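# Swap two red-taped corner screws using a powered screwdriver

## Task

At each of the two housing corners marked with red tape, remove the existing screw by turning it out, place it in the reject dish (it may be released once some part of it is inside the dish), then take a fresh screw from the screw feeder and turn it into that same hole until the motor halts on its own (stopped_at_torque=1). Do not turn or shift a screw after it has tightened. If a screw was pressed in rather than turned in, unscrew it completely and drive it again. Hang any unused new screw back on the feeder. After the final screw, raise the screwdriver well clear above the screw heads, release, and move away.

## Robot and tools

Robot: a single arm with seven joints. From base to hand they are waist, shoulder, upper arm roll, elbow, forearm roll, wrist pitch and wrist roll. It carries a powered screwdriver: a hex key inside a thin vacuum sleeve that can hold a screw on the key. The tool point is the tip of the hex key when unloaded. The key lies along the tool point's own +z axis and can be pressed back by up to 12 mm. The only camera is cam_wrist (672x504), mounted on the hand.

Frames: the state line reports end_effector_position in metres and end_effector_quat_wxyz, both in the scene frame. Its origin is on the table top under the arm base, +z is up, and +y is to the left when facing along +x. The base may be slightly tilted. The reported position gets less accurate at long reach. Motion commands, however, are offsets expressed in the tool point's own axes.

execute_actions(actions): a list of actions, run in order. Each action is a table of up to 15 rows, and each row lasts one control step of 1/30 s. If the table is shorter, its last row is repeated until 15 steps have run. A row has 9 numbers, each in [-1, 1]: dx, dy, dz, rx, ry, rz, spindle, torque_limit, sleeve_vacuum. The first six are an offset of the tool point from the pose it measured at the start of that action, in tool axes. Every row counts from that same start pose, not from the row before it. For the first action of a call, the start is the last pose reported in this scene. Scale: 1.0 equals 0.6 m for dx, dy, dz and 180 degrees for the rotation vector rx, ry, rz. An optional 7 more numbers (0 to 1) set per-joint stiffness scales in joint order. These persist until changed, and a very small move may fail to start. An empty list only returns the state and images.

At each step the command is clipped to 70 mm and 16 degrees from the measured pose. Large offsets therefore need several actions: after an action the arm goes only as far as the last clipped pose. When position and orientation cannot both be met, position wins. The elbow never fully straightens. HELD in the step readings marks steps that were held back. "Hand target" is the pose the controller is currently driving toward.

Screwdriver channels: spindle +1 turns the key clockwise (drive in) at 500 rpm, and -1 turns it the opposite way. It needs 0.5 s to reach full speed. The last value persists, including between calls, and the arm does not follow the screw while it spins. Finish actions with spindle 0. torque_limit maps linearly from 0.3 N m at -1 to 1.2 N m at +1. sleeve_vacuum above 0.01 holds a screw, and anything else releases it. torque_limit and sleeve_vacuum also persist.

move(target, speed, blocking): target is one row of the same layout, an offset from the last reported pose in tool axes. The tool point follows a straight path lasting 0.5 to 10 s, and it is cut off at 10 s. speed is in m/s, from 0.002 to 0.5 (default 0.25); rotation is capped at twice that in rad/s. The tool values are sent at the start. The path does not slow for obstacles and the arm may overshoot its speed, especially near full extension. A faster contact hits harder, and aiming deeper past a surface presses harder. Its result adds a "move:" line showing the ending (done, off_target, moving, held, fault), any limits (paced means clipped; held means a check blocked steps, after which the arm may surge), and the distance from the target. With blocking=false the reply returns after 0.5 s while the arm keeps going; check it with wait(0). Other motion calls are refused until the move ends or stop is called.

wait(seconds): 0 to 10 s, holding the last command. It returns early if a running move finishes.
stop(): brakes a running move. It needs room to brake, and the tool keeps running.
zoom_image(camera, region): camera "cam_wrist", region [x0, y0, x1, y1] in pixels, at most 504x504.
finished_scene(scene): ends the current scene permanently; pass its number.

Screw procedure: put the tool point on the screw axis, 2 mm below the top of the head. Turn slowly with spindle between -0.2 and 0.2. A negative value engages the key without advancing the screw, and a positive one engages and drives it. While the screw turns, move the tool point along with it by 0.7 mm per turn: down when driving, up when backing out. Driving stops at 95 % of torque_limit, either because the head has seated or because the thread has jammed. stopped_at_torque then reads 1, and further positive spindle does nothing until spindle has been at 0 or below for 0.5 s. Loosening never stops by itself; if turns stops changing, raise torque_limit. screw_detected=1 means sleeve_vacuum_kpa is above 30, i.e. a head is sealing the sleeve. turns counts total key revolutions, clockwise positive. Never press a screw in.

Cautions: contact torque reaching a joint's load limit (50.7 N m for the first four joints, 31.9 N m for the last three) freezes the arm for 10 s and skips the rest of the call. Held weight adds to this. Holding loads heats motors: MOTOR HOT appears from 60 °C, and at 75 °C the arm sinks with an OVER-TEMPERATURE FAULT. A "pose unreachable" line means the clearance check altered the command; the mount counts as part of the arm. Loose objects may occasionally get nudged. Nothing may fall or be knocked off the table. Avoid drops, slams and hard pushes, and keep motion smooth. Joint torque readings carry offset and noise.

Each tool is called after "Request:" as name(argument=value, ...) on one line, values as JSON.

## Session

Request:
execute_actions(actions=[])

Scene clock: 0.00 s.
end_effector_position=(+0.4355, +0.2341, +0.0611) sleeve_vacuum_kpa=0 screw_detected=0 stopped_at_torque=0 turns=0.00 end_effector_quat_wxyz=(+0.120, +0.601, +0.692, -0.381)
Joint positions: [-0.057  0.217  0.003  1.301 -0.003  1.622  1.514]
Joint velocities: [ 0.001  0.     0.001  0.    -0.    -0.    -0.001]
Joint torques (N m, as the joint torque sensors report them, + toward a larger angle): no reading
Hand target: +0.435, +0.234, +0.061; +0.120, +0.601, +0.692, -0.381
Joint stiffness scale: [1. 1. 1. 1. 1. 1. 1.]

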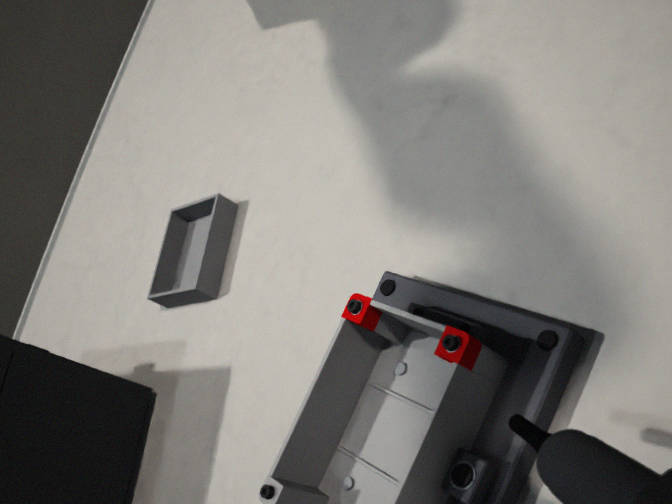

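Request:
move(target=[-0.104,-0.064,-0.113,-0.137,0.2233,0,0,0,0], speed=0.2)

Scene clock: 18.07 s.
end_effector_position=(+0.4374, +0.2304, +0.1607) sleeve_vacuum_kpa=0 screw_detected=0 stopped_at_torque=0 turns=0.00 end_effector_quat_wxyz=(+0.004, +0.655, +0.755, -0.005)
Joint positions: [ 0.539  0.219  0.482  1.712 -0.808  1.667  2.702]
Joint velocities: [ 0.01   0.004  0.     0.     0.     0.001 -0.001]
Joint torques (N m, as the joint torque sensors report them, + toward a larger angle): [10.66 -9.96  7.94 -7.02 -0.21  0.81  0.18]
Hand target: +0.437, +0.234, +0.161; +0.001, +0.655, +0.756, +0.000
Off the commanded pose: 0.004 m, 1 deg.
Joint stiffness scale: [1. 1. 1. 1. 1. 1. 1.]
move: off_target
camera_calibration (this result's frames):
cam_wrist: T_world_to_cam=[[-0.11707, 0.993111, -0.00503553, -0.104045], [0.991459, 0.116579, -0.0584646, -0.374236], [-0.0574748, -0.011837, -0.998277, 0.464878], [0, 0, 0, 1]] pos_world=[0.385578, 0.152459, 0.441674]

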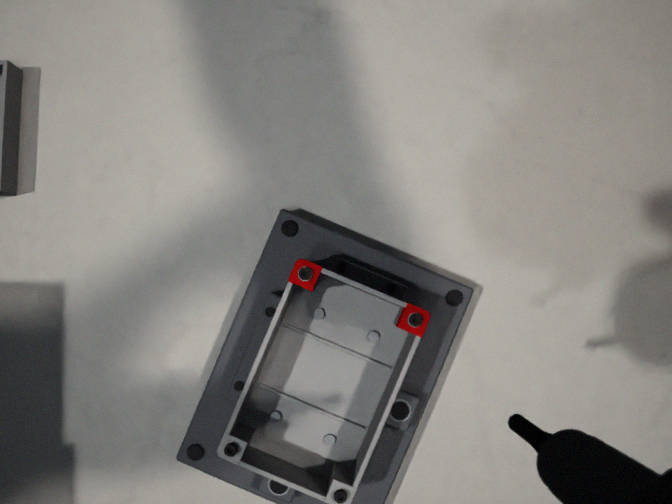

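Request:
zoom_image(camera="cam_wrist", region=[470, 380, 570, 460])

Request:
zoom_image(camera="cam_wrist", region=[280, 240, 440, 360])

Region (470, 380, 570, 460) of cam_wrist's 672x504 image, scaled by 5.040; it fills the top 403 rows of this view, and the rest is white.

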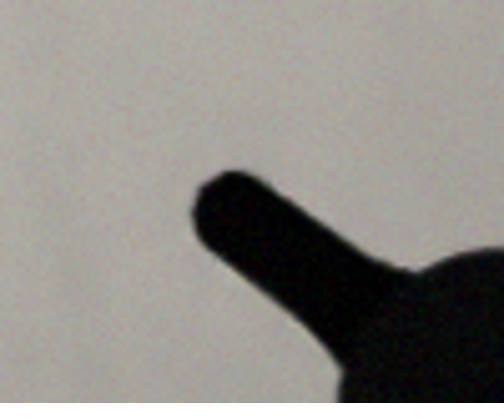

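Region (280, 240, 440, 360) of cam_wrist's 672x504 image, scaled by 3.150; it fills the top 378 rows of this view, and the rest is white.

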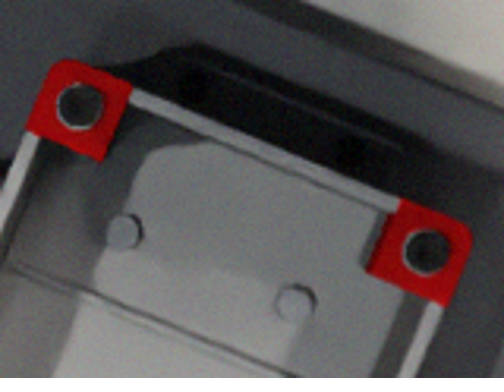

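Request:
move(target=[-0.048,-0.064,0.126,-0.0007,0.004,0,0,0,0], speed=0.15)

Scene clock: 33.03 s.
end_effector_position=(+0.4013, +0.1957, +0.0879) sleeve_vacuum_kpa=0 screw_detected=0 stopped_at_torque=0 turns=0.00 end_effector_quat_wxyz=(-0.002, +0.657, +0.754, -0.002)
Joint positions: [ 0.531  0.273  0.45   1.957 -0.847  1.457  2.891]
Joint velocities: [-0.001  0.006  0.001  0.002 -0.001  0.001  0.002]
Joint torques (N m, as the joint torque sensors report them, + toward a larger angle): [10.34 -9.9   7.57 -6.84 -0.11  1.01  0.12]
Hand target: +0.403, +0.195, +0.086; +0.000, +0.655, +0.755, -0.000
Off the commanded pose: 0.003 m, 0 deg.
Joint stiffness scale: [1. 1. 1. 1. 1. 1. 1.]
move: done
camera_calibration (this result's frames):
cam_wrist: T_world_to_cam=[[-0.112826, 0.993585, 0.00772676, -0.0771542], [0.991659, 0.113088, -0.0618352, -0.337731], [-0.0623123, 0.000685709, -0.998056, 0.389118], [0, 0, 0, 1]] pos_world=[0.350455, 0.114586, 0.368074]

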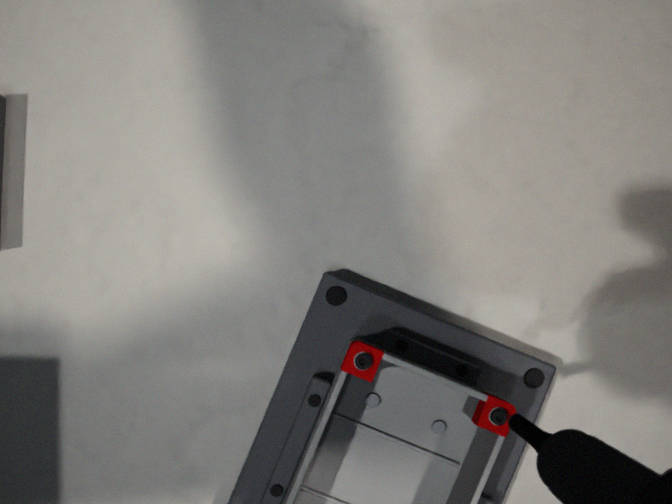

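Request:
execute_actions(actions=[])

Request:
zoom_image(camera="cam_wrist", region=[460, 380, 560, 460])

Request:
zoom_image(camera="cam_wrist", region=[320, 320, 420, 400])

Scene clock: 38.63 s.
end_effector_position=(+0.4012, +0.1957, +0.0878) sleeve_vacuum_kpa=0 screw_detected=0 stopped_at_torque=0 turns=0.00 end_effector_quat_wxyz=(-0.002, +0.657, +0.754, -0.002)
Joint positions: [ 0.531  0.274  0.45   1.957 -0.848  1.457  2.891]
Joint velocities: [-0.001 -0.001 -0.001  0.     0.    -0.001  0.   ]
Joint torques (N m, as the joint torque sensors report them, + toward a larger angle): [10.53 -9.96  7.57 -6.56 -0.14  0.95  0.18]
Hand target: +0.403, +0.195, +0.086; +0.000, +0.655, +0.755, -0.000
Off the commanded pose: 0.003 m, 0 deg.
Joint stiffness scale: [1. 1. 1. 1. 1. 1. 1.]
camera_calibration (this result's frames):
cam_wrist: T_world_to_cam=[[-0.112393, 0.993632, 0.00797364, -0.0772925], [0.991689, 0.112672, -0.0621201, -0.337569], [-0.0626229, 0.000925491, -0.998037, 0.389068], [0, 0, 0, 1]] pos_world=[0.350441, 0.114475, 0.367951]

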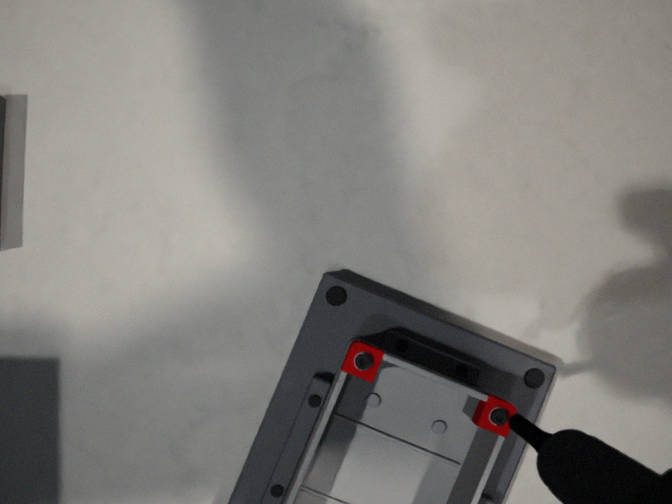

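Region (460, 380, 560, 460) of cam_wrist's 672x504 image, scaled by 5.040; it fills the top 403 rows of this view, and the rest is white.

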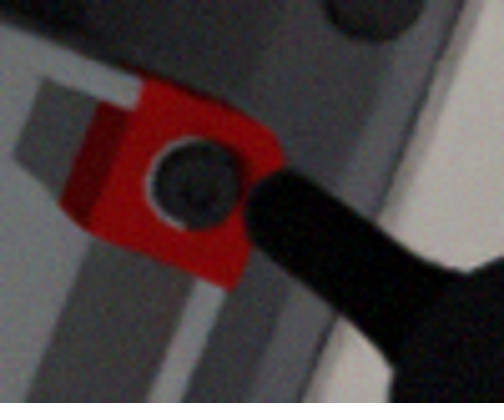

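Region (320, 320, 420, 400) of cam_wrist's 672x504 image, scaled by 5.040; it fills the top 403 rows of this view, and the rest is white.

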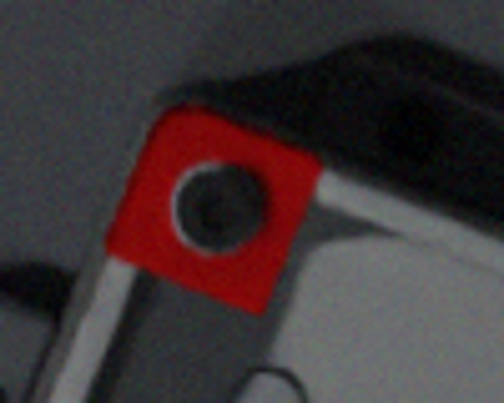

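Request:
move(target=[-0.001,0.0065,0.02,0,0,0,0,0,0], speed=0.03)

Request:
zoom_image(camera="cam_wrist", region=[460, 380, 560, 460])

Scene clock: 49.93 s.
end_effector_position=(+0.4026, +0.1956, +0.0783) sleeve_vacuum_kpa=0 screw_detected=0 stopped_at_torque=0 turns=0.00 end_effector_quat_wxyz=(-0.004, +0.656, +0.755, -0.004)
Joint positions: [ 0.517  0.281  0.438  1.967 -0.859  1.434  2.891]
Joint velocities: [-0.002  0.003 -0.     0.001  0.    -0.    -0.001]
Joint torques (N m, as the joint torque sensors report them, + toward a larger angle): [ 10.66 -10.51   7.52  -6.44  -0.1    0.87   0.21]
Hand target: +0.405, +0.196, +0.076; -0.002, +0.657, +0.754, -0.002
Off the commanded pose: 0.004 m, 0 deg.
Joint stiffness scale: [1. 1. 1. 1. 1. 1. 1.]
move: off_target
camera_calibration (this result's frames):
cam_wrist: T_world_to_cam=[[-0.114397, 0.9934, 0.00833688, -0.0761999], [0.991189, 0.114698, -0.0662464, -0.33942], [-0.0667654, 0.000685052, -0.997768, 0.381401], [0, 0, 0, 1]] pos_world=[0.353177, 0.114367, 0.3587]

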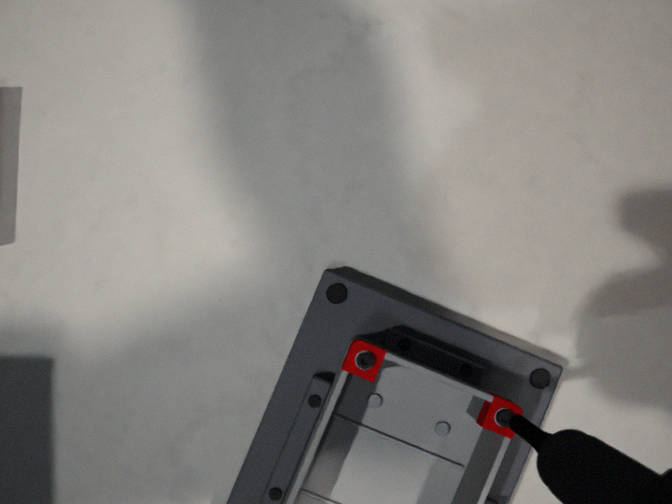

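Region (460, 380, 560, 460) of cam_wrist's 672x504 image, scaled by 5.040; it fills the top 403 rows of this view, and the rest is white.

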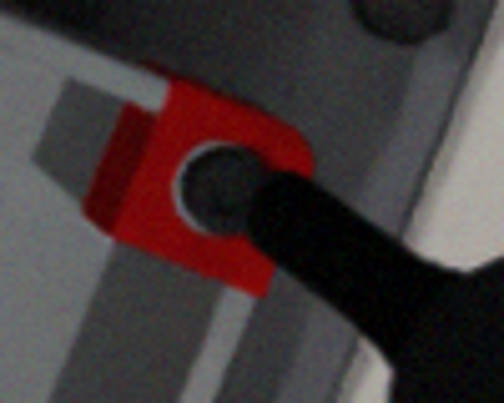

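Request:
move(target=[-0.001,0.005,0.014,-0.005,0,0,0,0,1], speed=0.02)

Request:
zoom_image(camera="cam_wrist", region=[460, 380, 560, 460])

Scene clock: 56.13 s.
end_effector_position=(+0.4036, +0.1957, +0.0722) sleeve_vacuum_kpa=14 screw_detected=0 stopped_at_torque=0 turns=0.00 end_effector_quat_wxyz=(-0.000, +0.658, +0.753, +0.001)
Joint positions: [ 0.516  0.282  0.433  1.99  -0.875  1.413  2.902]
Joint velocities: [-0.     0.001 -0.006  0.003 -0.    -0.002  0.001]
Joint torques (N m, as the joint torque sensors report them, + toward a larger angle): [ 10.7  -10.09   7.51  -6.51  -0.04   0.87   0.14]
Hand target: +0.406, +0.195, +0.070; +0.001, +0.656, +0.755, +0.002
Off the commanded pose: 0.003 m, 0 deg.
Joint stiffness scale: [1. 1. 1. 1. 1. 1. 1.]
move: done
camera_calibration (this result's frames):
cam_wrist: T_world_to_cam=[[-0.110159, 0.993869, 0.00947082, -0.0780303], [0.992333, 0.110516, -0.0553366, -0.341277], [-0.056044, 0.00330237, -0.998423, 0.370593], [0, 0, 0, 1]] pos_world=[0.350834, 0.114045, 0.351863]

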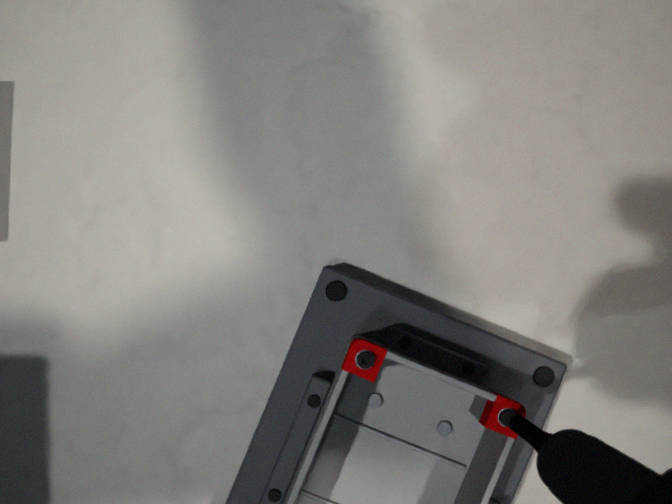

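Region (460, 380, 560, 460) of cam_wrist's 672x504 image, scaled by 5.040; it fills the top 403 rows of this view, and the rest is white.

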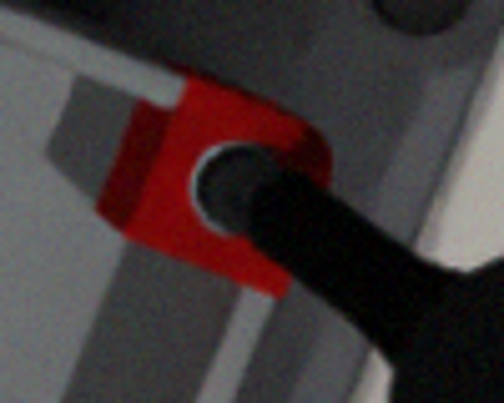

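Request:
move(target=[-0.001,0.0037,0.0115,-0.0015,0,0,0,0,1], speed=0.01)

Request:
zoom_image(camera="cam_wrist", region=[460, 380, 560, 460])

Scene clock: 63.43 s.
end_effector_position=(+0.4040, +0.1958, +0.0676) sleeve_vacuum_kpa=14 screw_detected=0 stopped_at_torque=0 turns=0.00 end_effector_quat_wxyz=(-0.001, +0.659, +0.752, +0.001)
Joint positions: [ 0.514  0.285  0.426  1.998 -0.882  1.4    2.902]
Joint velocities: [-0.     0.002 -0.005  0.001  0.    -0.003  0.   ]
Joint torques (N m, as the joint torque sensors report them, + toward a larger angle): [ 10.59 -10.16   7.57  -6.39  -0.09   0.87   0.08]
Hand target: +0.406, +0.195, +0.065; +0.001, +0.658, +0.753, +0.003
Off the commanded pose: 0.003 m, 0 deg.
Joint stiffness scale: [1. 1. 1. 1. 1. 1. 1.]
move: done
camera_calibration (this result's frames):
cam_wrist: T_world_to_cam=[[-0.10641, 0.994268, 0.010349, -0.0796087], [0.992749, 0.106821, -0.0551236, -0.341327], [-0.0559132, 0.00440824, -0.998426, 0.365805], [0, 0, 0, 1]] pos_world=[0.350835, 0.114001, 0.347238]

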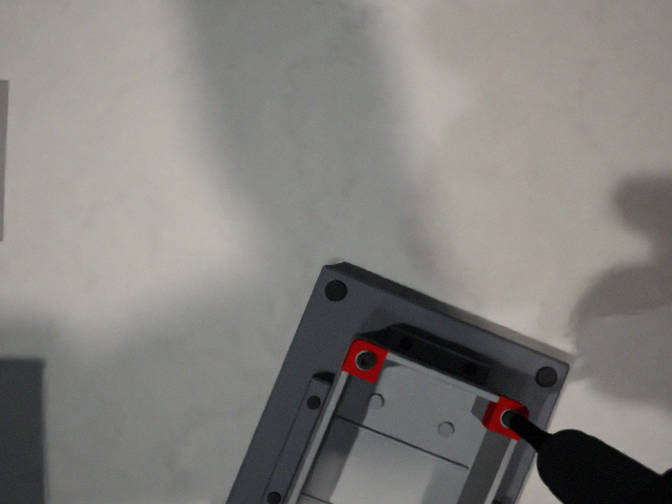

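Region (460, 380, 560, 460) of cam_wrist's 672x504 image, scaled by 5.040; it fills the top 403 rows of this view, and the rest is white.

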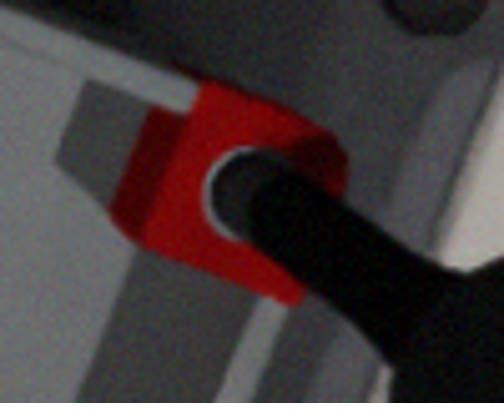

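Request:
move(target=[-0.001,0.0035,0.0105,-0.0015,0,0,0,0,1], speed=0.01)

Request:
zoom_image(camera="cam_wrist", region=[460, 380, 560, 460])

Scene clock: 69.17 s.
end_effector_position=(+0.4042, +0.1958, +0.0637) sleeve_vacuum_kpa=14 screw_detected=0 stopped_at_torque=0 turns=0.00 end_effector_quat_wxyz=(-0.001, +0.661, +0.751, +0.002)
Joint positions: [ 0.512  0.289  0.419  2.006 -0.888  1.389  2.902]
Joint velocities: [-0.     0.002 -0.006  0.002  0.    -0.002 -0.001]
Joint torques (N m, as the joint torque sensors report them, + toward a larger angle): [ 10.6  -10.52   7.73  -6.47  -0.13   1.24   0.15]
Hand target: +0.406, +0.195, +0.061; +0.001, +0.659, +0.752, +0.003
Off the commanded pose: 0.003 m, 0 deg.
Joint stiffness scale: [1. 1. 1. 1. 1. 1. 1.]
move: done
camera_calibration (this result's frames):
cam_wrist: T_world_to_cam=[[-0.102623, 0.994656, 0.0112777, -0.0812106], [0.993156, 0.103091, -0.054902, -0.341255], [-0.0557712, 0.00556625, -0.998428, 0.361578], [0, 0, 0, 1]] pos_world=[0.350751, 0.113944, 0.34319]

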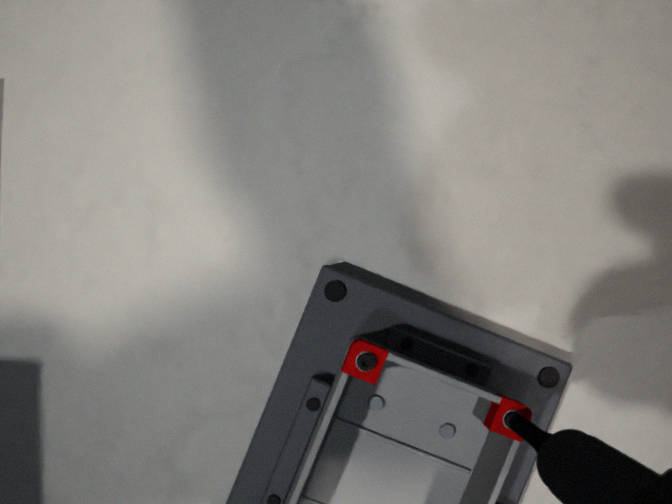

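Region (460, 380, 560, 460) of cam_wrist's 672x504 image, scaled by 5.040; it fills the top 403 rows of this view, and the rest is white.

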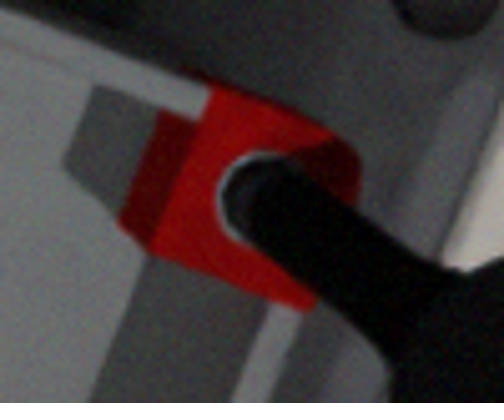

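Request:
move(target=[-0.001,0.0033,0.009,-0.0012,-0.001,0,0,0,1], speed=0.01)

Request:
zoom_image(camera="cam_wrist", region=[460, 380, 560, 460])

Scene clock: 71.90 s.
end_effector_position=(+0.4042, +0.1955, +0.0613) sleeve_vacuum_kpa=14 screw_detected=0 stopped_at_torque=0 turns=0.00 end_effector_quat_wxyz=(-0.000, +0.661, +0.750, +0.001)
Joint positions: [ 0.508  0.289  0.418  2.011 -0.891  1.382  2.902]
Joint velocities: [-0.004  0.001 -0.     0.001 -0.001 -0.003  0.   ]
Joint torques (N m, as the joint torque sensors report them, + toward a larger angle): [10.02 -9.3   6.8  -5.77 -0.28  0.37  0.12]
Hand target: +0.406, +0.195, +0.058; +0.001, +0.661, +0.751, +0.002
Off the commanded pose: 0.004 m, 0 deg.
Joint stiffness scale: [1. 1. 1. 1. 1. 1. 1.]
move: off_target
camera_calibration (this result's frames):
cam_wrist: T_world_to_cam=[[-0.10161, 0.994779, 0.0095201, -0.0812169], [0.993273, 0.101981, -0.0548511, -0.341141], [-0.0555356, 0.00388266, -0.998449, 0.359447], [0, 0, 0, 1]] pos_world=[0.350556, 0.114187, 0.34095]

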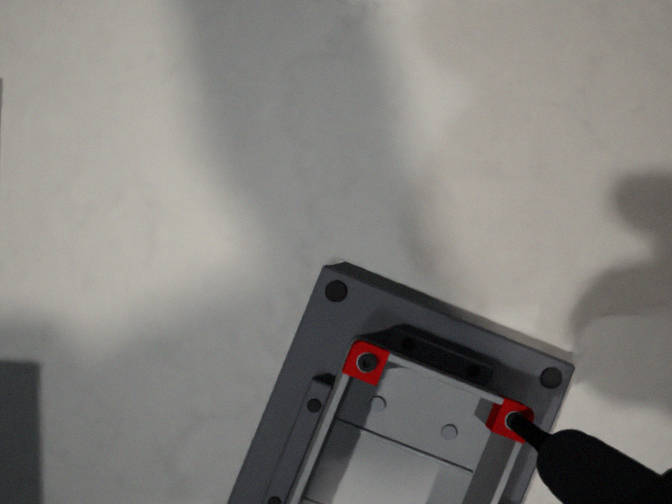

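Region (460, 380, 560, 460) of cam_wrist's 672x504 image, scaled by 5.040; it fills the top 403 rows of this view, and the rest is white.

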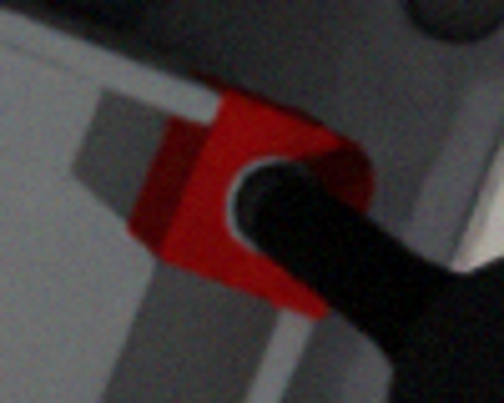

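Request:
execute_actions(actions=[[[-0.0005,0.0033,0.0065,-0.001,0,0,-0.1,-1,1]],[[-0.0005,0.0033,0.005,-0.001,0,0,-0.1,-1,1],[-0.0005,0.0033,0.005,-0.001,0,0,-0.1,-1,1],[-0.0005,0.0033,0.005,-0.001,0,0,-0.1,-1,1],[-0.0005,0.0033,0.005,-0.001,0,0,-0.1,-1,1],[-0.0005,0.0033,0.005,-0.001,0,0,-0.1,-1,1],[-0.0005,0.0033,0.005,-0.001,0,0,-0.1,-1,1],[-0.0005,0.0033,0.005,-0.001,0,0,-0.1,-1,1],[-0.0005,0.0033,0.005,-0.001,0,0,-0.1,-1,1],[-0.0005,0.0033,0.005,-0.001,0,0,-0.1,-1,1],[-0.0005,0.0033,0.005,-0.001,0,0,-0.1,-1,1],[-0.0005,0.0033,0.005,-0.001,0,0,0,-1,1]]])

Request:
zoom_image(camera="cam_wrist", region=[460, 380, 560, 460])

Scene clock: 78.10 s.
end_effector_position=(+0.4042, +0.1954, +0.0606) sleeve_vacuum_kpa=40 screw_detected=1 stopped_at_torque=0 turns=-0.68 end_effector_quat_wxyz=(-0.001, +0.661, +0.750, +0.001)
Joint positions: [ 0.507  0.29   0.418  2.012 -0.892  1.38   2.902]
Joint velocities: [ 0.002 -0.001  0.    -0.    -0.    -0.001  0.002]
Joint torques (N m, as the joint torque sensors report them, + toward a larger angle): [ 9.79 -9.43  6.83 -5.83 -0.3   0.46  0.12]
Hand target: +0.406, +0.195, +0.058; +0.001, +0.661, +0.750, +0.002
Off the commanded pose: 0.004 m, 0 deg.
Joint stiffness scale: [1. 1. 1. 1. 1. 1. 1.]
Step readings (end_effector_position; steps 1 to 15: 1st action; 16 to 30: 2nd action):
0: (+0.4042, +0.1955, +0.0612)
1: (+0.4042, +0.1955, +0.0612)
2: (+0.4042, +0.1955, +0.0611)
4: (+0.4042, +0.1955, +0.0609)
8: (+0.4042, +0.1955, +0.0607)
15: (+0.4042, +0.1955, +0.0606)
16: (+0.4042, +0.1955, +0.0606)
17: (+0.4042, +0.1954, +0.0606)
19: (+0.4042, +0.1954, +0.0606)
23: (+0.4042, +0.1954, +0.0606)
30: end_effector_position above
camera_calibration (this result's frames):
cam_wrist: T_world_to_cam=[[-0.100487, 0.994888, 0.0100247, -0.081683], [0.993369, 0.10089, -0.0551375, -0.341018], [-0.055867, 0.00441764, -0.998428, 0.358724], [0, 0, 0, 1]] pos_world=[0.350589, 0.114086, 0.340176]

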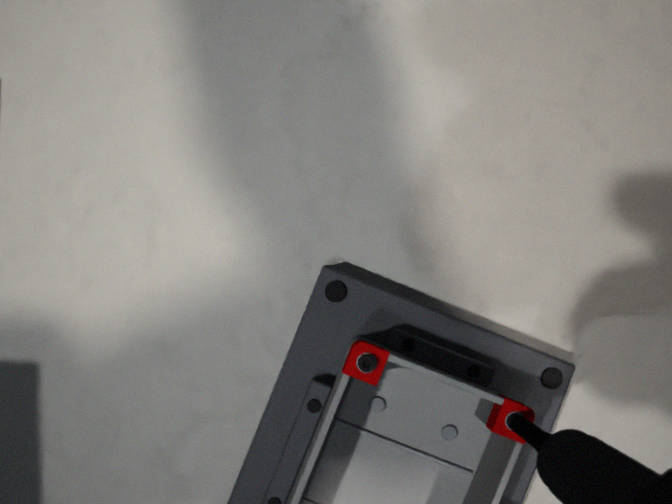

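Region (460, 380, 560, 460) of cam_wrist's 672x504 image, scaled by 5.040; it fills the top 403 rows of this view, and the rest is white.

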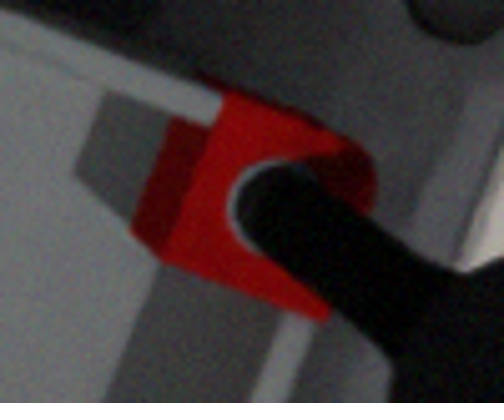

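Request:
execute_actions(actions=[[[0,0,0,0,0,0,-1,0.5,1]],[[0.0003,-0.002,-0.003,0.0005,0,0,-1,0.5,1],[0.0003,-0.0022,-0.0035,0.0005,0,0,-1,0.5,1],[0.0003,-0.0024,-0.004,0.0005,0,0,-1,0.5,1],[0.0003,-0.0026,-0.0045,0.0005,0,0,-1,0.5,1],[0.0003,-0.0028,-0.005,0.0005,0,0,-1,0.5,1],[0.0003,-0.003,-0.0053,0.0005,0,0,-1,0.5,1],[0.0003,-0.003,-0.0056,0.0005,0,0,-1,0.5,1],[0.0003,-0.003,-0.006,0.0005,0,0,-1,0.5,1],[0.0003,-0.003,-0.0063,0.0005,0,0,-1,0.5,1],[0.0003,-0.003,-0.0066,0.0005,0,0,-1,0.5,1],[0.0003,-0.003,-0.007,0.0005,0,0,-1,0.5,1],[0.0003,-0.003,-0.0073,0.0005,0,0,-1,0.5,1],[0.0003,-0.003,-0.0076,0.0005,0,0,-1,0.5,1],[0.0003,-0.003,-0.008,0.0005,0,0,-1,0.5,1],[0.0003,-0.003,-0.008,0.0005,0,0,0,0.5,1]]])

Request:
zoom_image(camera="cam_wrist", region=[460, 380, 560, 460])

Scene clock: 89.00 s.
end_effector_position=(+0.4043, +0.1954, +0.0636) sleeve_vacuum_kpa=40 screw_detected=1 stopped_at_torque=0 turns=-6.80 end_effector_quat_wxyz=(+0.001, +0.662, +0.750, +0.002)
Joint positions: [ 0.51   0.287  0.423  2.01  -0.889  1.387  2.902]
Joint velocities: [ 0.005 -0.003  0.007 -0.008  0.006  0.013  0.   ]
Joint torques (N m, as the joint torque sensors report them, + toward a larger angle): [ 9.41 -8.96  7.13 -5.6  -0.55  0.43  0.05]
Hand target: +0.402, +0.195, +0.065; -0.001, +0.661, +0.750, +0.001
Off the commanded pose: 0.003 m, 0 deg.
Joint stiffness scale: [1. 1. 1. 1. 1. 1. 1.]
Step readings (end_effector_position; steps 1 to 15: 1st action; 16 to 30: 2nd action):
0: (+0.4042, +0.1954, +0.0606)
1: (+0.4042, +0.1954, +0.0606)
2: (+0.4042, +0.1954, +0.0606)
4: (+0.4042, +0.1954, +0.0606)
8: (+0.4042, +0.1954, +0.0606)
15: (+0.4042, +0.1954, +0.0606)
16: (+0.4042, +0.1954, +0.0606)
17: (+0.4043, +0.1954, +0.0608)
19: (+0.4043, +0.1954, +0.0612)
23: (+0.4043, +0.1954, +0.0621)
30: end_effector_position above
camera_calibration (this result's frames):
cam_wrist: T_world_to_cam=[[-0.0997842, 0.994963, 0.00961181, -0.0819746], [0.993591, 0.100153, -0.0524134, -0.34105], [-0.053112, 0.00432018, -0.998579, 0.360671], [0, 0, 0, 1]] pos_world=[0.34984, 0.114161, 0.343071]

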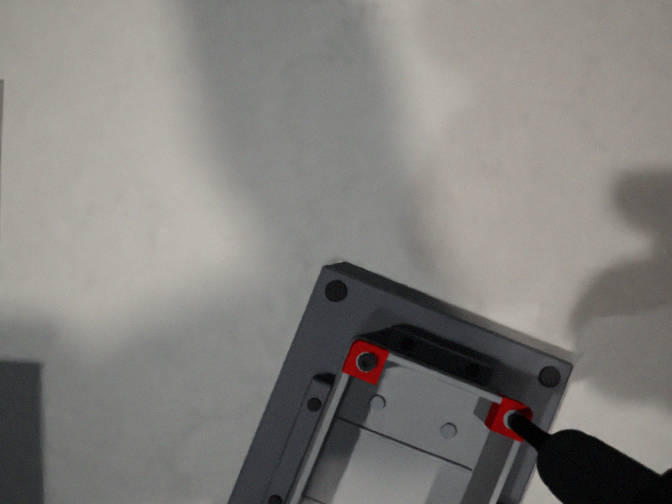

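Region (460, 380, 560, 460) of cam_wrist's 672x504 image, scaled by 5.040; it fills the top 403 rows of this view, and the rest is white.

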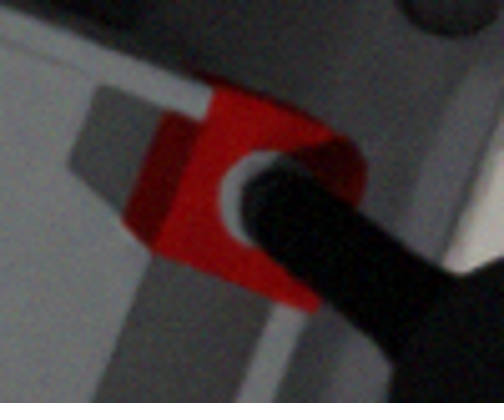

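Request:
execute_actions(actions=[[[0,-0.003,-0.003,0.002,0,0,-1,0.5,1],[0,-0.003,-0.0035,0.002,0,0,-1,0.5,1],[0,-0.003,-0.004,0.002,0,0,-1,0.5,1],[0,-0.003,-0.0045,0.002,0,0,-1,0.5,1],[0,-0.003,-0.005,0.002,0,0,-1,0.5,1],[0,-0.003,-0.0055,0.002,0,0,-1,0.5,1],[0,-0.003,-0.006,0.002,0,0,-1,0.5,1],[0,-0.003,-0.0065,0.002,0,0,-1,0.5,1],[0,-0.003,-0.007,0.002,0,0,-1,0.5,1],[0,-0.003,-0.0075,0.002,0,0,-1,0.5,1],[0,-0.003,-0.008,0.002,0,0,-1,0.5,1]],[[0,-0.003,-0.003,0.0013,0,0,-1,0.5,1],[0,-0.003,-0.0035,0.0013,0,0,-1,0.5,1],[0,-0.003,-0.004,0.0013,0,0,-1,0.5,1],[0,-0.003,-0.0045,0.0013,0,0,-1,0.5,1],[0,-0.003,-0.005,0.0013,0,0,-1,0.5,1],[0,-0.003,-0.0055,0.0013,0,0,-1,0.5,1],[0,-0.003,-0.006,0.0013,0,0,-1,0.5,1],[0,-0.003,-0.0065,0.0013,0,0,-1,0.5,1],[0,-0.003,-0.007,0.0013,0,0,-1,0.5,1],[0,-0.003,-0.0075,0.0013,0,0,-1,0.5,1]],[[0,-0.003,-0.003,0.0013,0,0,-1,0.5,1],[0,-0.003,-0.0035,0.0013,0,0,-1,0.5,1],[0,-0.003,-0.004,0.0013,0,0,-1,0.5,1],[0,-0.003,-0.0045,0.0013,0,0,-1,0.5,1],[0,-0.003,-0.005,0.0013,0,0,-1,0.5,1],[0,-0.003,-0.0055,0.0013,0,0,-1,0.5,1],[0,-0.003,-0.006,0.0013,0,0,-1,0.5,1],[0,-0.003,-0.0065,0.0013,0,0,-1,0.5,1],[0,-0.003,-0.007,0.0013,0,0,-1,0.5,1],[0,-0.003,-0.0075,0.0013,0,0,-1,0.5,1],[0,-0.003,-0.0075,0.0013,0,0,-1,0.5,1],[0,-0.003,-0.0075,0.0013,0,0,-1,0.5,1],[0,-0.003,-0.0075,0.0013,0,0,-1,0.5,1],[0,-0.003,-0.0075,0.0013,0,0,-1,0.5,1],[0,-0.003,-0.0075,0.0013,0,0,0,0.5,1]]])

Request:
zoom_image(camera="cam_wrist", region=[460, 380, 560, 460])

Scene clock: 100.53 s.
end_effector_position=(+0.4046, +0.1949, +0.0717) sleeve_vacuum_kpa=40 screw_detected=1 stopped_at_torque=0 turns=-17.07 end_effector_quat_wxyz=(+0.001, +0.659, +0.752, +0.001)
Joint positions: [ 0.514  0.284  0.436  1.991 -0.878  1.411  2.902]
Joint velocities: [-0.001 -0.     0.002 -0.002 -0.     0.     0.001]
Joint torques (N m, as the joint torque sensors report them, + toward a larger angle): [ 10.61 -10.26   7.96  -6.48  -0.1    0.99   0.18]
Hand target: +0.402, +0.195, +0.074; -0.001, +0.660, +0.752, -0.000
Off the commanded pose: 0.003 m, 0 deg.
Joint stiffness scale: [1. 1. 1. 1. 1. 1. 1.]
Step readings (end_effector_position; steps 1 to 15: 1st action; 16 to 30: 2nd action; 31 to 45: 3rd action):
0: (+0.4043, +0.1954, +0.0639)
1: (+0.4043, +0.1954, +0.0639)
2: (+0.4043, +0.1954, +0.0641)
4: (+0.4042, +0.1954, +0.0644)
8: (+0.4042, +0.1954, +0.0653)
15: (+0.4043, +0.1954, +0.0668)
16: (+0.4043, +0.1954, +0.0668)
17: (+0.4043, +0.1954, +0.0669)
19: (+0.4043, +0.1954, +0.0673)
23: (+0.4043, +0.1954, +0.0683)
30: (+0.4042, +0.1953, +0.0696)
31: (+0.4043, +0.1952, +0.0696)
32: (+0.4043, +0.1954, +0.0697)
34: (+0.4042, +0.1952, +0.0701)
38: (+0.4043, +0.1952, +0.0710)
45: end_effector_position above
camera_calibration (this result's frames):
cam_wrist: T_world_to_cam=[[-0.10674, 0.99425, 0.0085225, -0.0784753], [0.99283, 0.107044, -0.0532075, -0.341842], [-0.0538139, 0.00278201, -0.998547, 0.369354], [0, 0, 0, 1]] pos_world=[0.35089, 0.113589, 0.351298]

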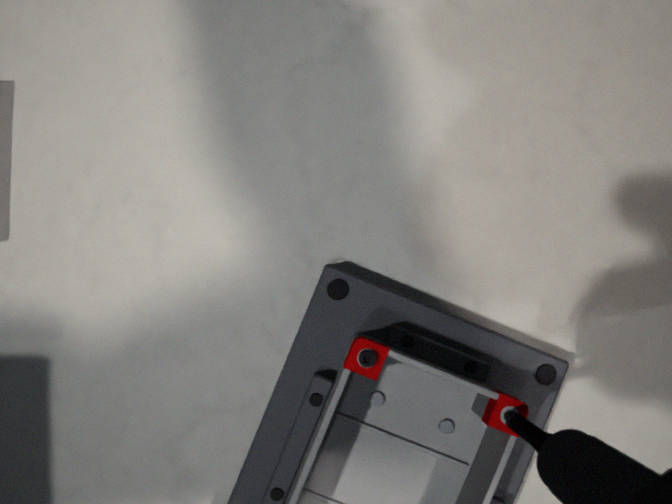

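Region (460, 380, 560, 460) of cam_wrist's 672x504 image, scaled by 5.040; it fills the top 403 rows of this view, and the rest is white.

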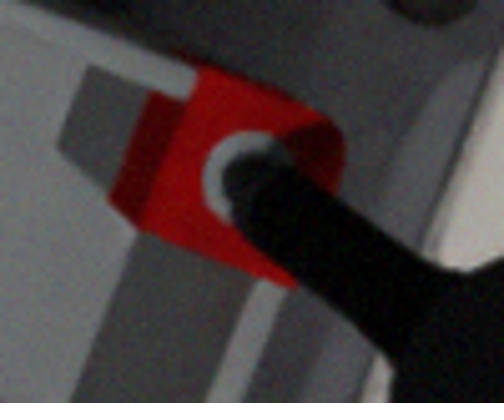

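Request:
move(target=[0,-0.003,-0.042,0,0,0,0,0.5,1], speed=0.08)

Request:
move(target=[-0.451,-0.211,0,0,0,0,0,0.5,1], speed=0.25)

Scene clock: 110.43 s.
end_effector_position=(+0.4049, +0.1944, +0.0945) sleeve_vacuum_kpa=40 screw_detected=1 stopped_at_torque=0 turns=-17.07 end_effector_quat_wxyz=(+0.002, +0.657, +0.754, +0.003)
Joint positions: [ 0.538  0.274  0.465  1.948 -0.852  1.474  2.899]
Joint velocities: [ 0.     0.     0.006 -0.002  0.     0.002 -0.   ]
Joint torques (N m, as the joint torque sensors report them, + toward a larger angle): [10.5  -9.97  7.76 -6.54 -0.15  1.11  0.13]
Hand target: +0.403, +0.195, +0.097; +0.001, +0.659, +0.752, +0.001
Off the commanded pose: 0.003 m, 0 deg.
Joint stiffness scale: [1. 1. 1. 1. 1. 1. 1.]
move: done
camera_calibration (this result's frames):
cam_wrist: T_world_to_cam=[[-0.111552, 0.993727, 0.00794616, -0.0760393], [0.992545, 0.111807, -0.0485076, -0.342142], [-0.0490917, 0.00247582, -0.998791, 0.390341], [0, 0, 0, 1]] pos_world=[0.350272, 0.11285, 0.373877]

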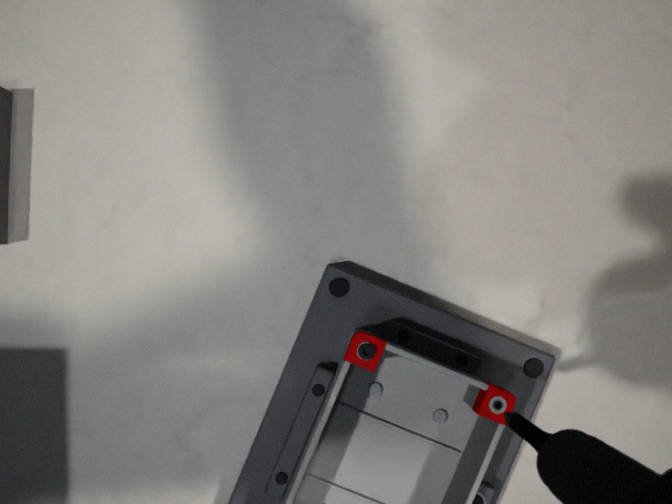

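Scene clock: 112.17 s.
end_effector_position=(+0.3146, -0.0931, +0.0933) sleeve_vacuum_kpa=40 screw_detected=1 stopped_at_torque=0 turns=-17.07 end_effector_quat_wxyz=(+0.002, +0.658, +0.753, -0.003)
Joint positions: [ 0.982  0.945  0.472  1.668 -0.875  1.474  3.471]
Joint velocities: [ 0.014  0.006 -0.013 -0.003 -0.     0.    -0.002]
Joint torques (N m, as the joint torque sensors report them, + toward a larger angle): [ 13.98 -14.43   8.57  -6.67   0.35   0.87   0.12]
Hand target: +0.317, -0.092, +0.094; +0.003, +0.657, +0.754, +0.001
Off the commanded pose: 0.003 m, 1 deg.
Joint stiffness scale: [1. 1. 1. 1. 1. 1. 1.]
move: done
camera_calibration (this result's frames):
cam_wrist: T_world_to_cam=[[-0.110393, 0.993888, -0.000190484, 0.199986], [0.992204, 0.110195, -0.0582149, -0.219594], [-0.057838, -0.00661553, -0.998304, 0.387278], [0, 0, 0, 1]] pos_world=[0.262358, -0.172003, 0.373876]

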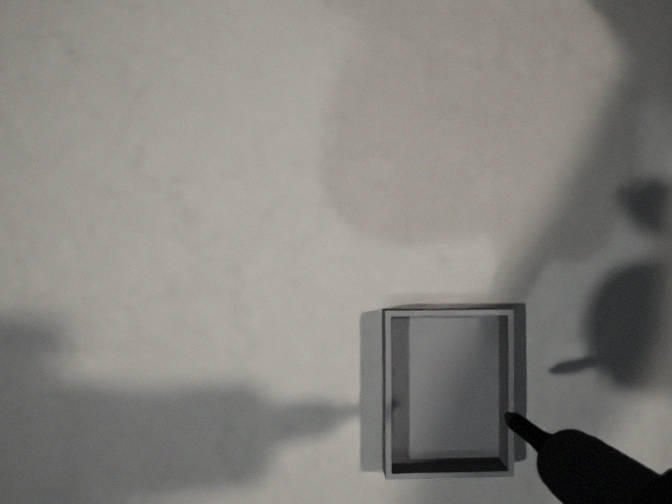

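Request:
move(target=[-0.022,0.003,0.124,0,0.002,0,0,0.5,1], speed=0.12)

Scene clock: 116.27 s.
end_effector_position=(+0.3172, -0.1050, +0.0217) sleeve_vacuum_kpa=40 screw_detected=1 stopped_at_torque=0 turns=-17.07 end_effector_quat_wxyz=(-0.002, +0.659, +0.752, -0.001)
Joint positions: [ 0.939  1.029  0.39   1.737 -0.959  1.326  3.514]
Joint velocities: [-0.001  0.004 -0.006  0.    -0.    -0.003  0.001]
Joint torques (N m, as the joint torque sensors report them, + toward a larger angle): [ 14.74 -15.48   9.17  -5.63   0.38   1.08   0.08]
Hand target: +0.318, -0.107, +0.019; -0.000, +0.658, +0.753, -0.002
Off the commanded pose: 0.003 m, 0 deg.
Joint stiffness scale: [1. 1. 1. 1. 1. 1. 1.]
move: done
camera_calibration (this result's frames):
cam_wrist: T_world_to_cam=[[-0.107749, 0.994132, 0.00959569, 0.211103], [0.992317, 0.108132, -0.0601239, -0.225265], [-0.0608087, 0.00304368, -0.998145, 0.317824], [0, 0, 0, 1]] pos_world=[0.265606, -0.186473, 0.301665]

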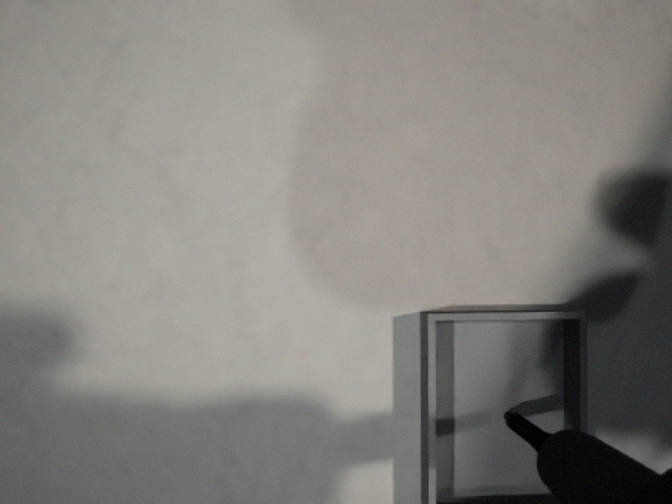

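Request:
execute_actions(actions=[[[0,0,0.008,0,0,0,0,0.5,1],[0,0,0.008,0,0,0,0,0.5,1],[0,0,0.008,0,0,0,0,0.5,1],[0,0,0.008,0,0,0,0,0.5,1],[0,0,0.008,0,0,0,0,0.5,1],[0,0,0.008,0,0,0,0,0.5,1],[0,0,0.008,0,0,0,0,0.5,0]]])

Request:
move(target=[0.05,0.08,-0.27,0,0,0,0,0.5,0], speed=0.2)

Scene clock: 121.23 s.
end_effector_position=(+0.3164, -0.1036, +0.0196) sleeve_vacuum_kpa=0 screw_detected=0 stopped_at_torque=0 turns=-17.07 end_effector_quat_wxyz=(-0.004, +0.659, +0.752, -0.000)
Joint positions: [ 0.938  1.031  0.386  1.741 -0.959  1.323  3.514]
Joint velocities: [ 0.001  0.001 -0.001  0.     0.    -0.001  0.   ]
Joint torques (N m, as the joint torque sensors report them, + toward a larger angle): [ 14.71 -15.6    8.63  -5.52   0.44   0.86   0.14]
Hand target: +0.317, -0.105, +0.017; -0.002, +0.659, +0.752, -0.001
Off the commanded pose: 0.003 m, 0 deg.
Joint stiffness scale: [1. 1. 1. 1. 1. 1. 1.]
Step readings (end_effector_position):
0: (+0.3172, -0.1050, +0.0216)
1: (+0.3171, -0.1049, +0.0214)
2: (+0.3168, -0.1046, +0.0210)
4: (+0.3165, -0.1040, +0.0203)
8: (+0.3164, -0.1037, +0.0198)
15: end_effector_position above
camera_calibration (this result's frames):
cam_wrist: T_world_to_cam=[[-0.106438, 0.994231, 0.0132348, 0.209209], [0.99236, 0.107055, -0.0613314, -0.224857], [-0.0623944, 0.00660564, -0.99803, 0.316534], [0, 0, 0, 1]] pos_world=[0.265156, -0.186021, 0.29935]

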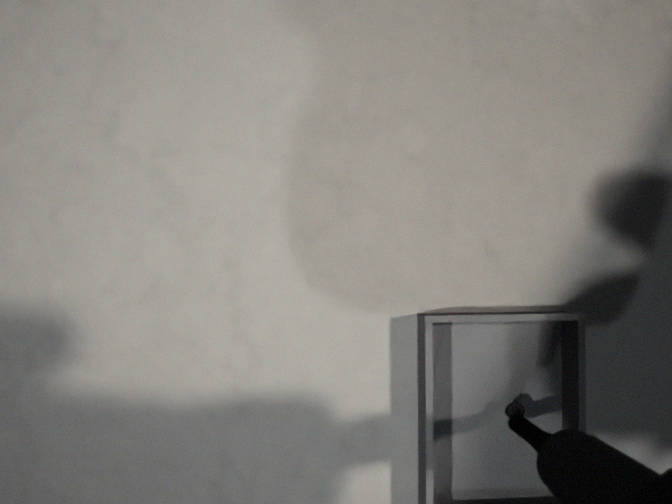

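Scene clock: 122.57 s.
end_effector_position=(+0.3631, -0.0696, +0.1788) sleeve_vacuum_kpa=0 screw_detected=0 stopped_at_torque=0 turns=-17.07 end_effector_quat_wxyz=(-0.002, +0.656, +0.754, +0.000)
Joint positions: [ 1.003  0.881  0.502  1.423 -0.833  1.712  3.283]
Joint velocities: [ 0.001 -0.001  0.009 -0.003  0.     0.004 -0.001]
Joint torques (N m, as the joint torque sensors report them, + toward a larger angle): [ 14.72 -14.54   8.08  -6.21   0.2    1.02   0.11]
Hand target: +0.361, -0.068, +0.181; -0.004, +0.659, +0.752, +0.000
Off the commanded pose: 0.004 m, 0 deg.
Joint stiffness scale: [1. 1. 1. 1. 1. 1. 1.]
move: off_target
camera_calibration (this result's frames):
cam_wrist: T_world_to_cam=[[-0.113968, 0.993422, 0.0111012, 0.181253], [0.991748, 0.114422, -0.0578215, -0.264903], [-0.0587114, 0.00441975, -0.998265, 0.476677], [0, 0, 0, 1]] pos_world=[0.311361, -0.151857, 0.458521]

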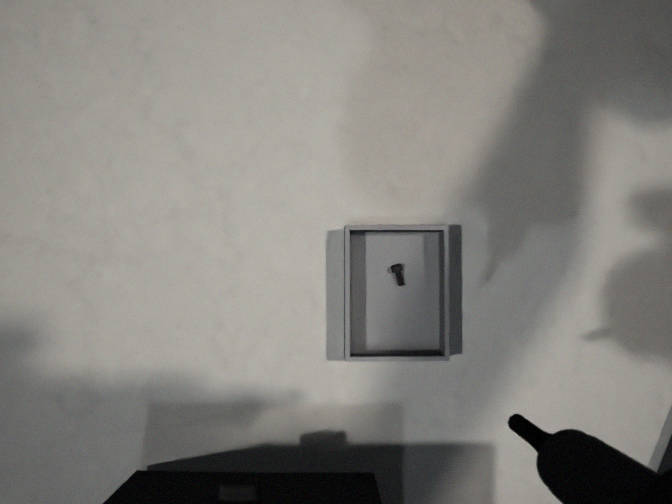

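Request:
move(target=[-0.02,0.23,-0.03,-0.001,-0.001,0,0,0.5,0], speed=0.2)

Scene clock: 128.20 s.
end_effector_position=(+0.5004, -0.0651, +0.1963) sleeve_vacuum_kpa=0 screw_detected=0 stopped_at_torque=0 turns=-17.07 end_effector_quat_wxyz=(+0.003, +0.655, +0.756, -0.002)
Joint positions: [ 0.94   0.956  0.431  0.995 -0.951  1.841  2.897]
Joint velocities: [-0.     0.007 -0.007 -0.006  0.     0.    -0.003]
Joint torques (N m, as the joint torque sensors report them, + toward a larger angle): [ 18.7  -17.35   7.61  -6.03  -0.18   0.95  -0.11]
Hand target: +0.501, -0.062, +0.196; -0.000, +0.656, +0.755, +0.001
Off the commanded pose: 0.003 m, 1 deg.
Joint stiffness scale: [1. 1. 1. 1. 1. 1. 1.]
move: done
camera_calibration (this result's frames):
cam_wrist: T_world_to_cam=[[-0.11749, 0.993074, -0.000297199, 0.196192], [0.991571, 0.117295, -0.0550319, -0.400854], [-0.0546159, -0.00676037, -0.998485, 0.49946], [0, 0, 0, 1]] pos_world=[0.447804, -0.144438, 0.476701]

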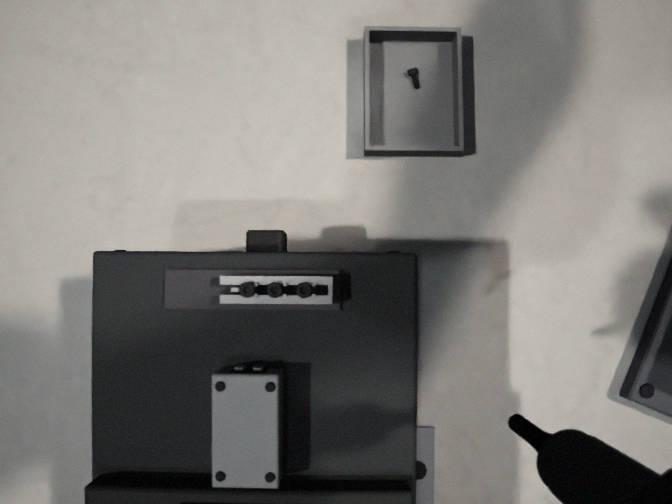

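Request:
zoom_image(camera="cam_wrist", region=[200, 250, 360, 330])

Region (200, 250, 360, 330) of cam_wrist's 672x504 image, scaled by 3.150.

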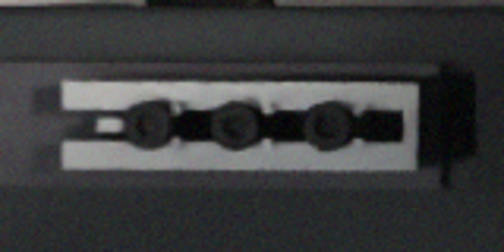

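Request:
move(target=[-0.146,-0.0935,0.035,0,0.003,0,0,0.5,0], speed=0.15)

Request:
zoom_image(camera="cam_wrist", region=[420, 380, 560, 460])

Scene clock: 140.03 s.
end_effector_position=(+0.4551, -0.1572, +0.1759) sleeve_vacuum_kpa=0 screw_detected=0 stopped_at_torque=0 turns=-17.07 end_effector_quat_wxyz=(-0.005, +0.657, +0.753, -0.001)
Joint positions: [ 1.035  1.151  0.428  0.876 -0.951  1.828  2.99 ]
Joint velocities: [ 0.001  0.004 -0.004 -0.003 -0.     0.001 -0.   ]
Joint torques (N m, as the joint torque sensors report them, + toward a larger angle): [ 18.97 -19.04   6.74  -5.44  -0.04   0.99   0.08]
Hand target: +0.457, -0.160, +0.176; -0.000, +0.655, +0.756, +0.000
Off the commanded pose: 0.003 m, 1 deg.
Joint stiffness scale: [1. 1. 1. 1. 1. 1. 1.]
move: done
camera_calibration (this result's frames):
cam_wrist: T_world_to_cam=[[-0.110877, 0.993747, 0.0131416, 0.27715], [0.991716, 0.111494, -0.0637905, -0.345717], [-0.0648569, 0.00595981, -0.997877, 0.482513], [0, 0, 0, 1]] pos_world=[0.404877, -0.239747, 0.455793]

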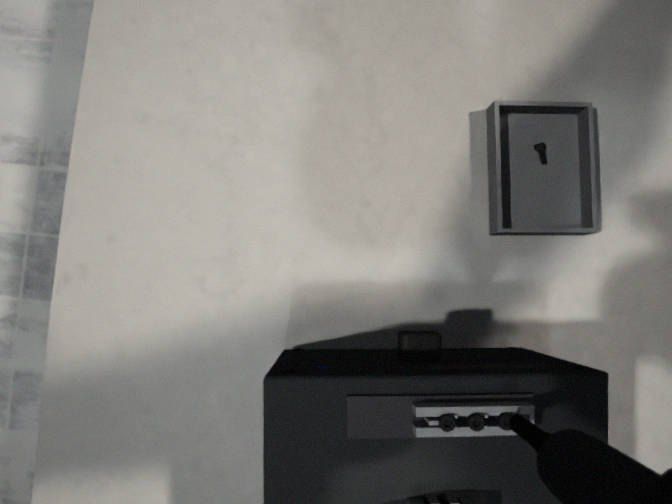

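Region (420, 380, 560, 460) of cam_wrist's 672x504 image, scaled by 3.600; it fills the top 288 rows of this view, and the rest is white.

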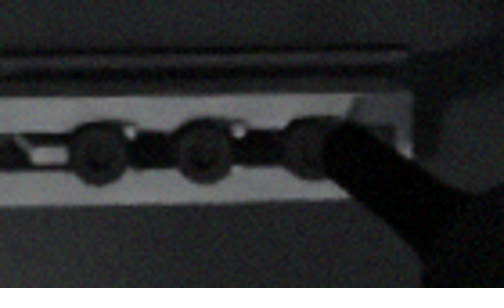

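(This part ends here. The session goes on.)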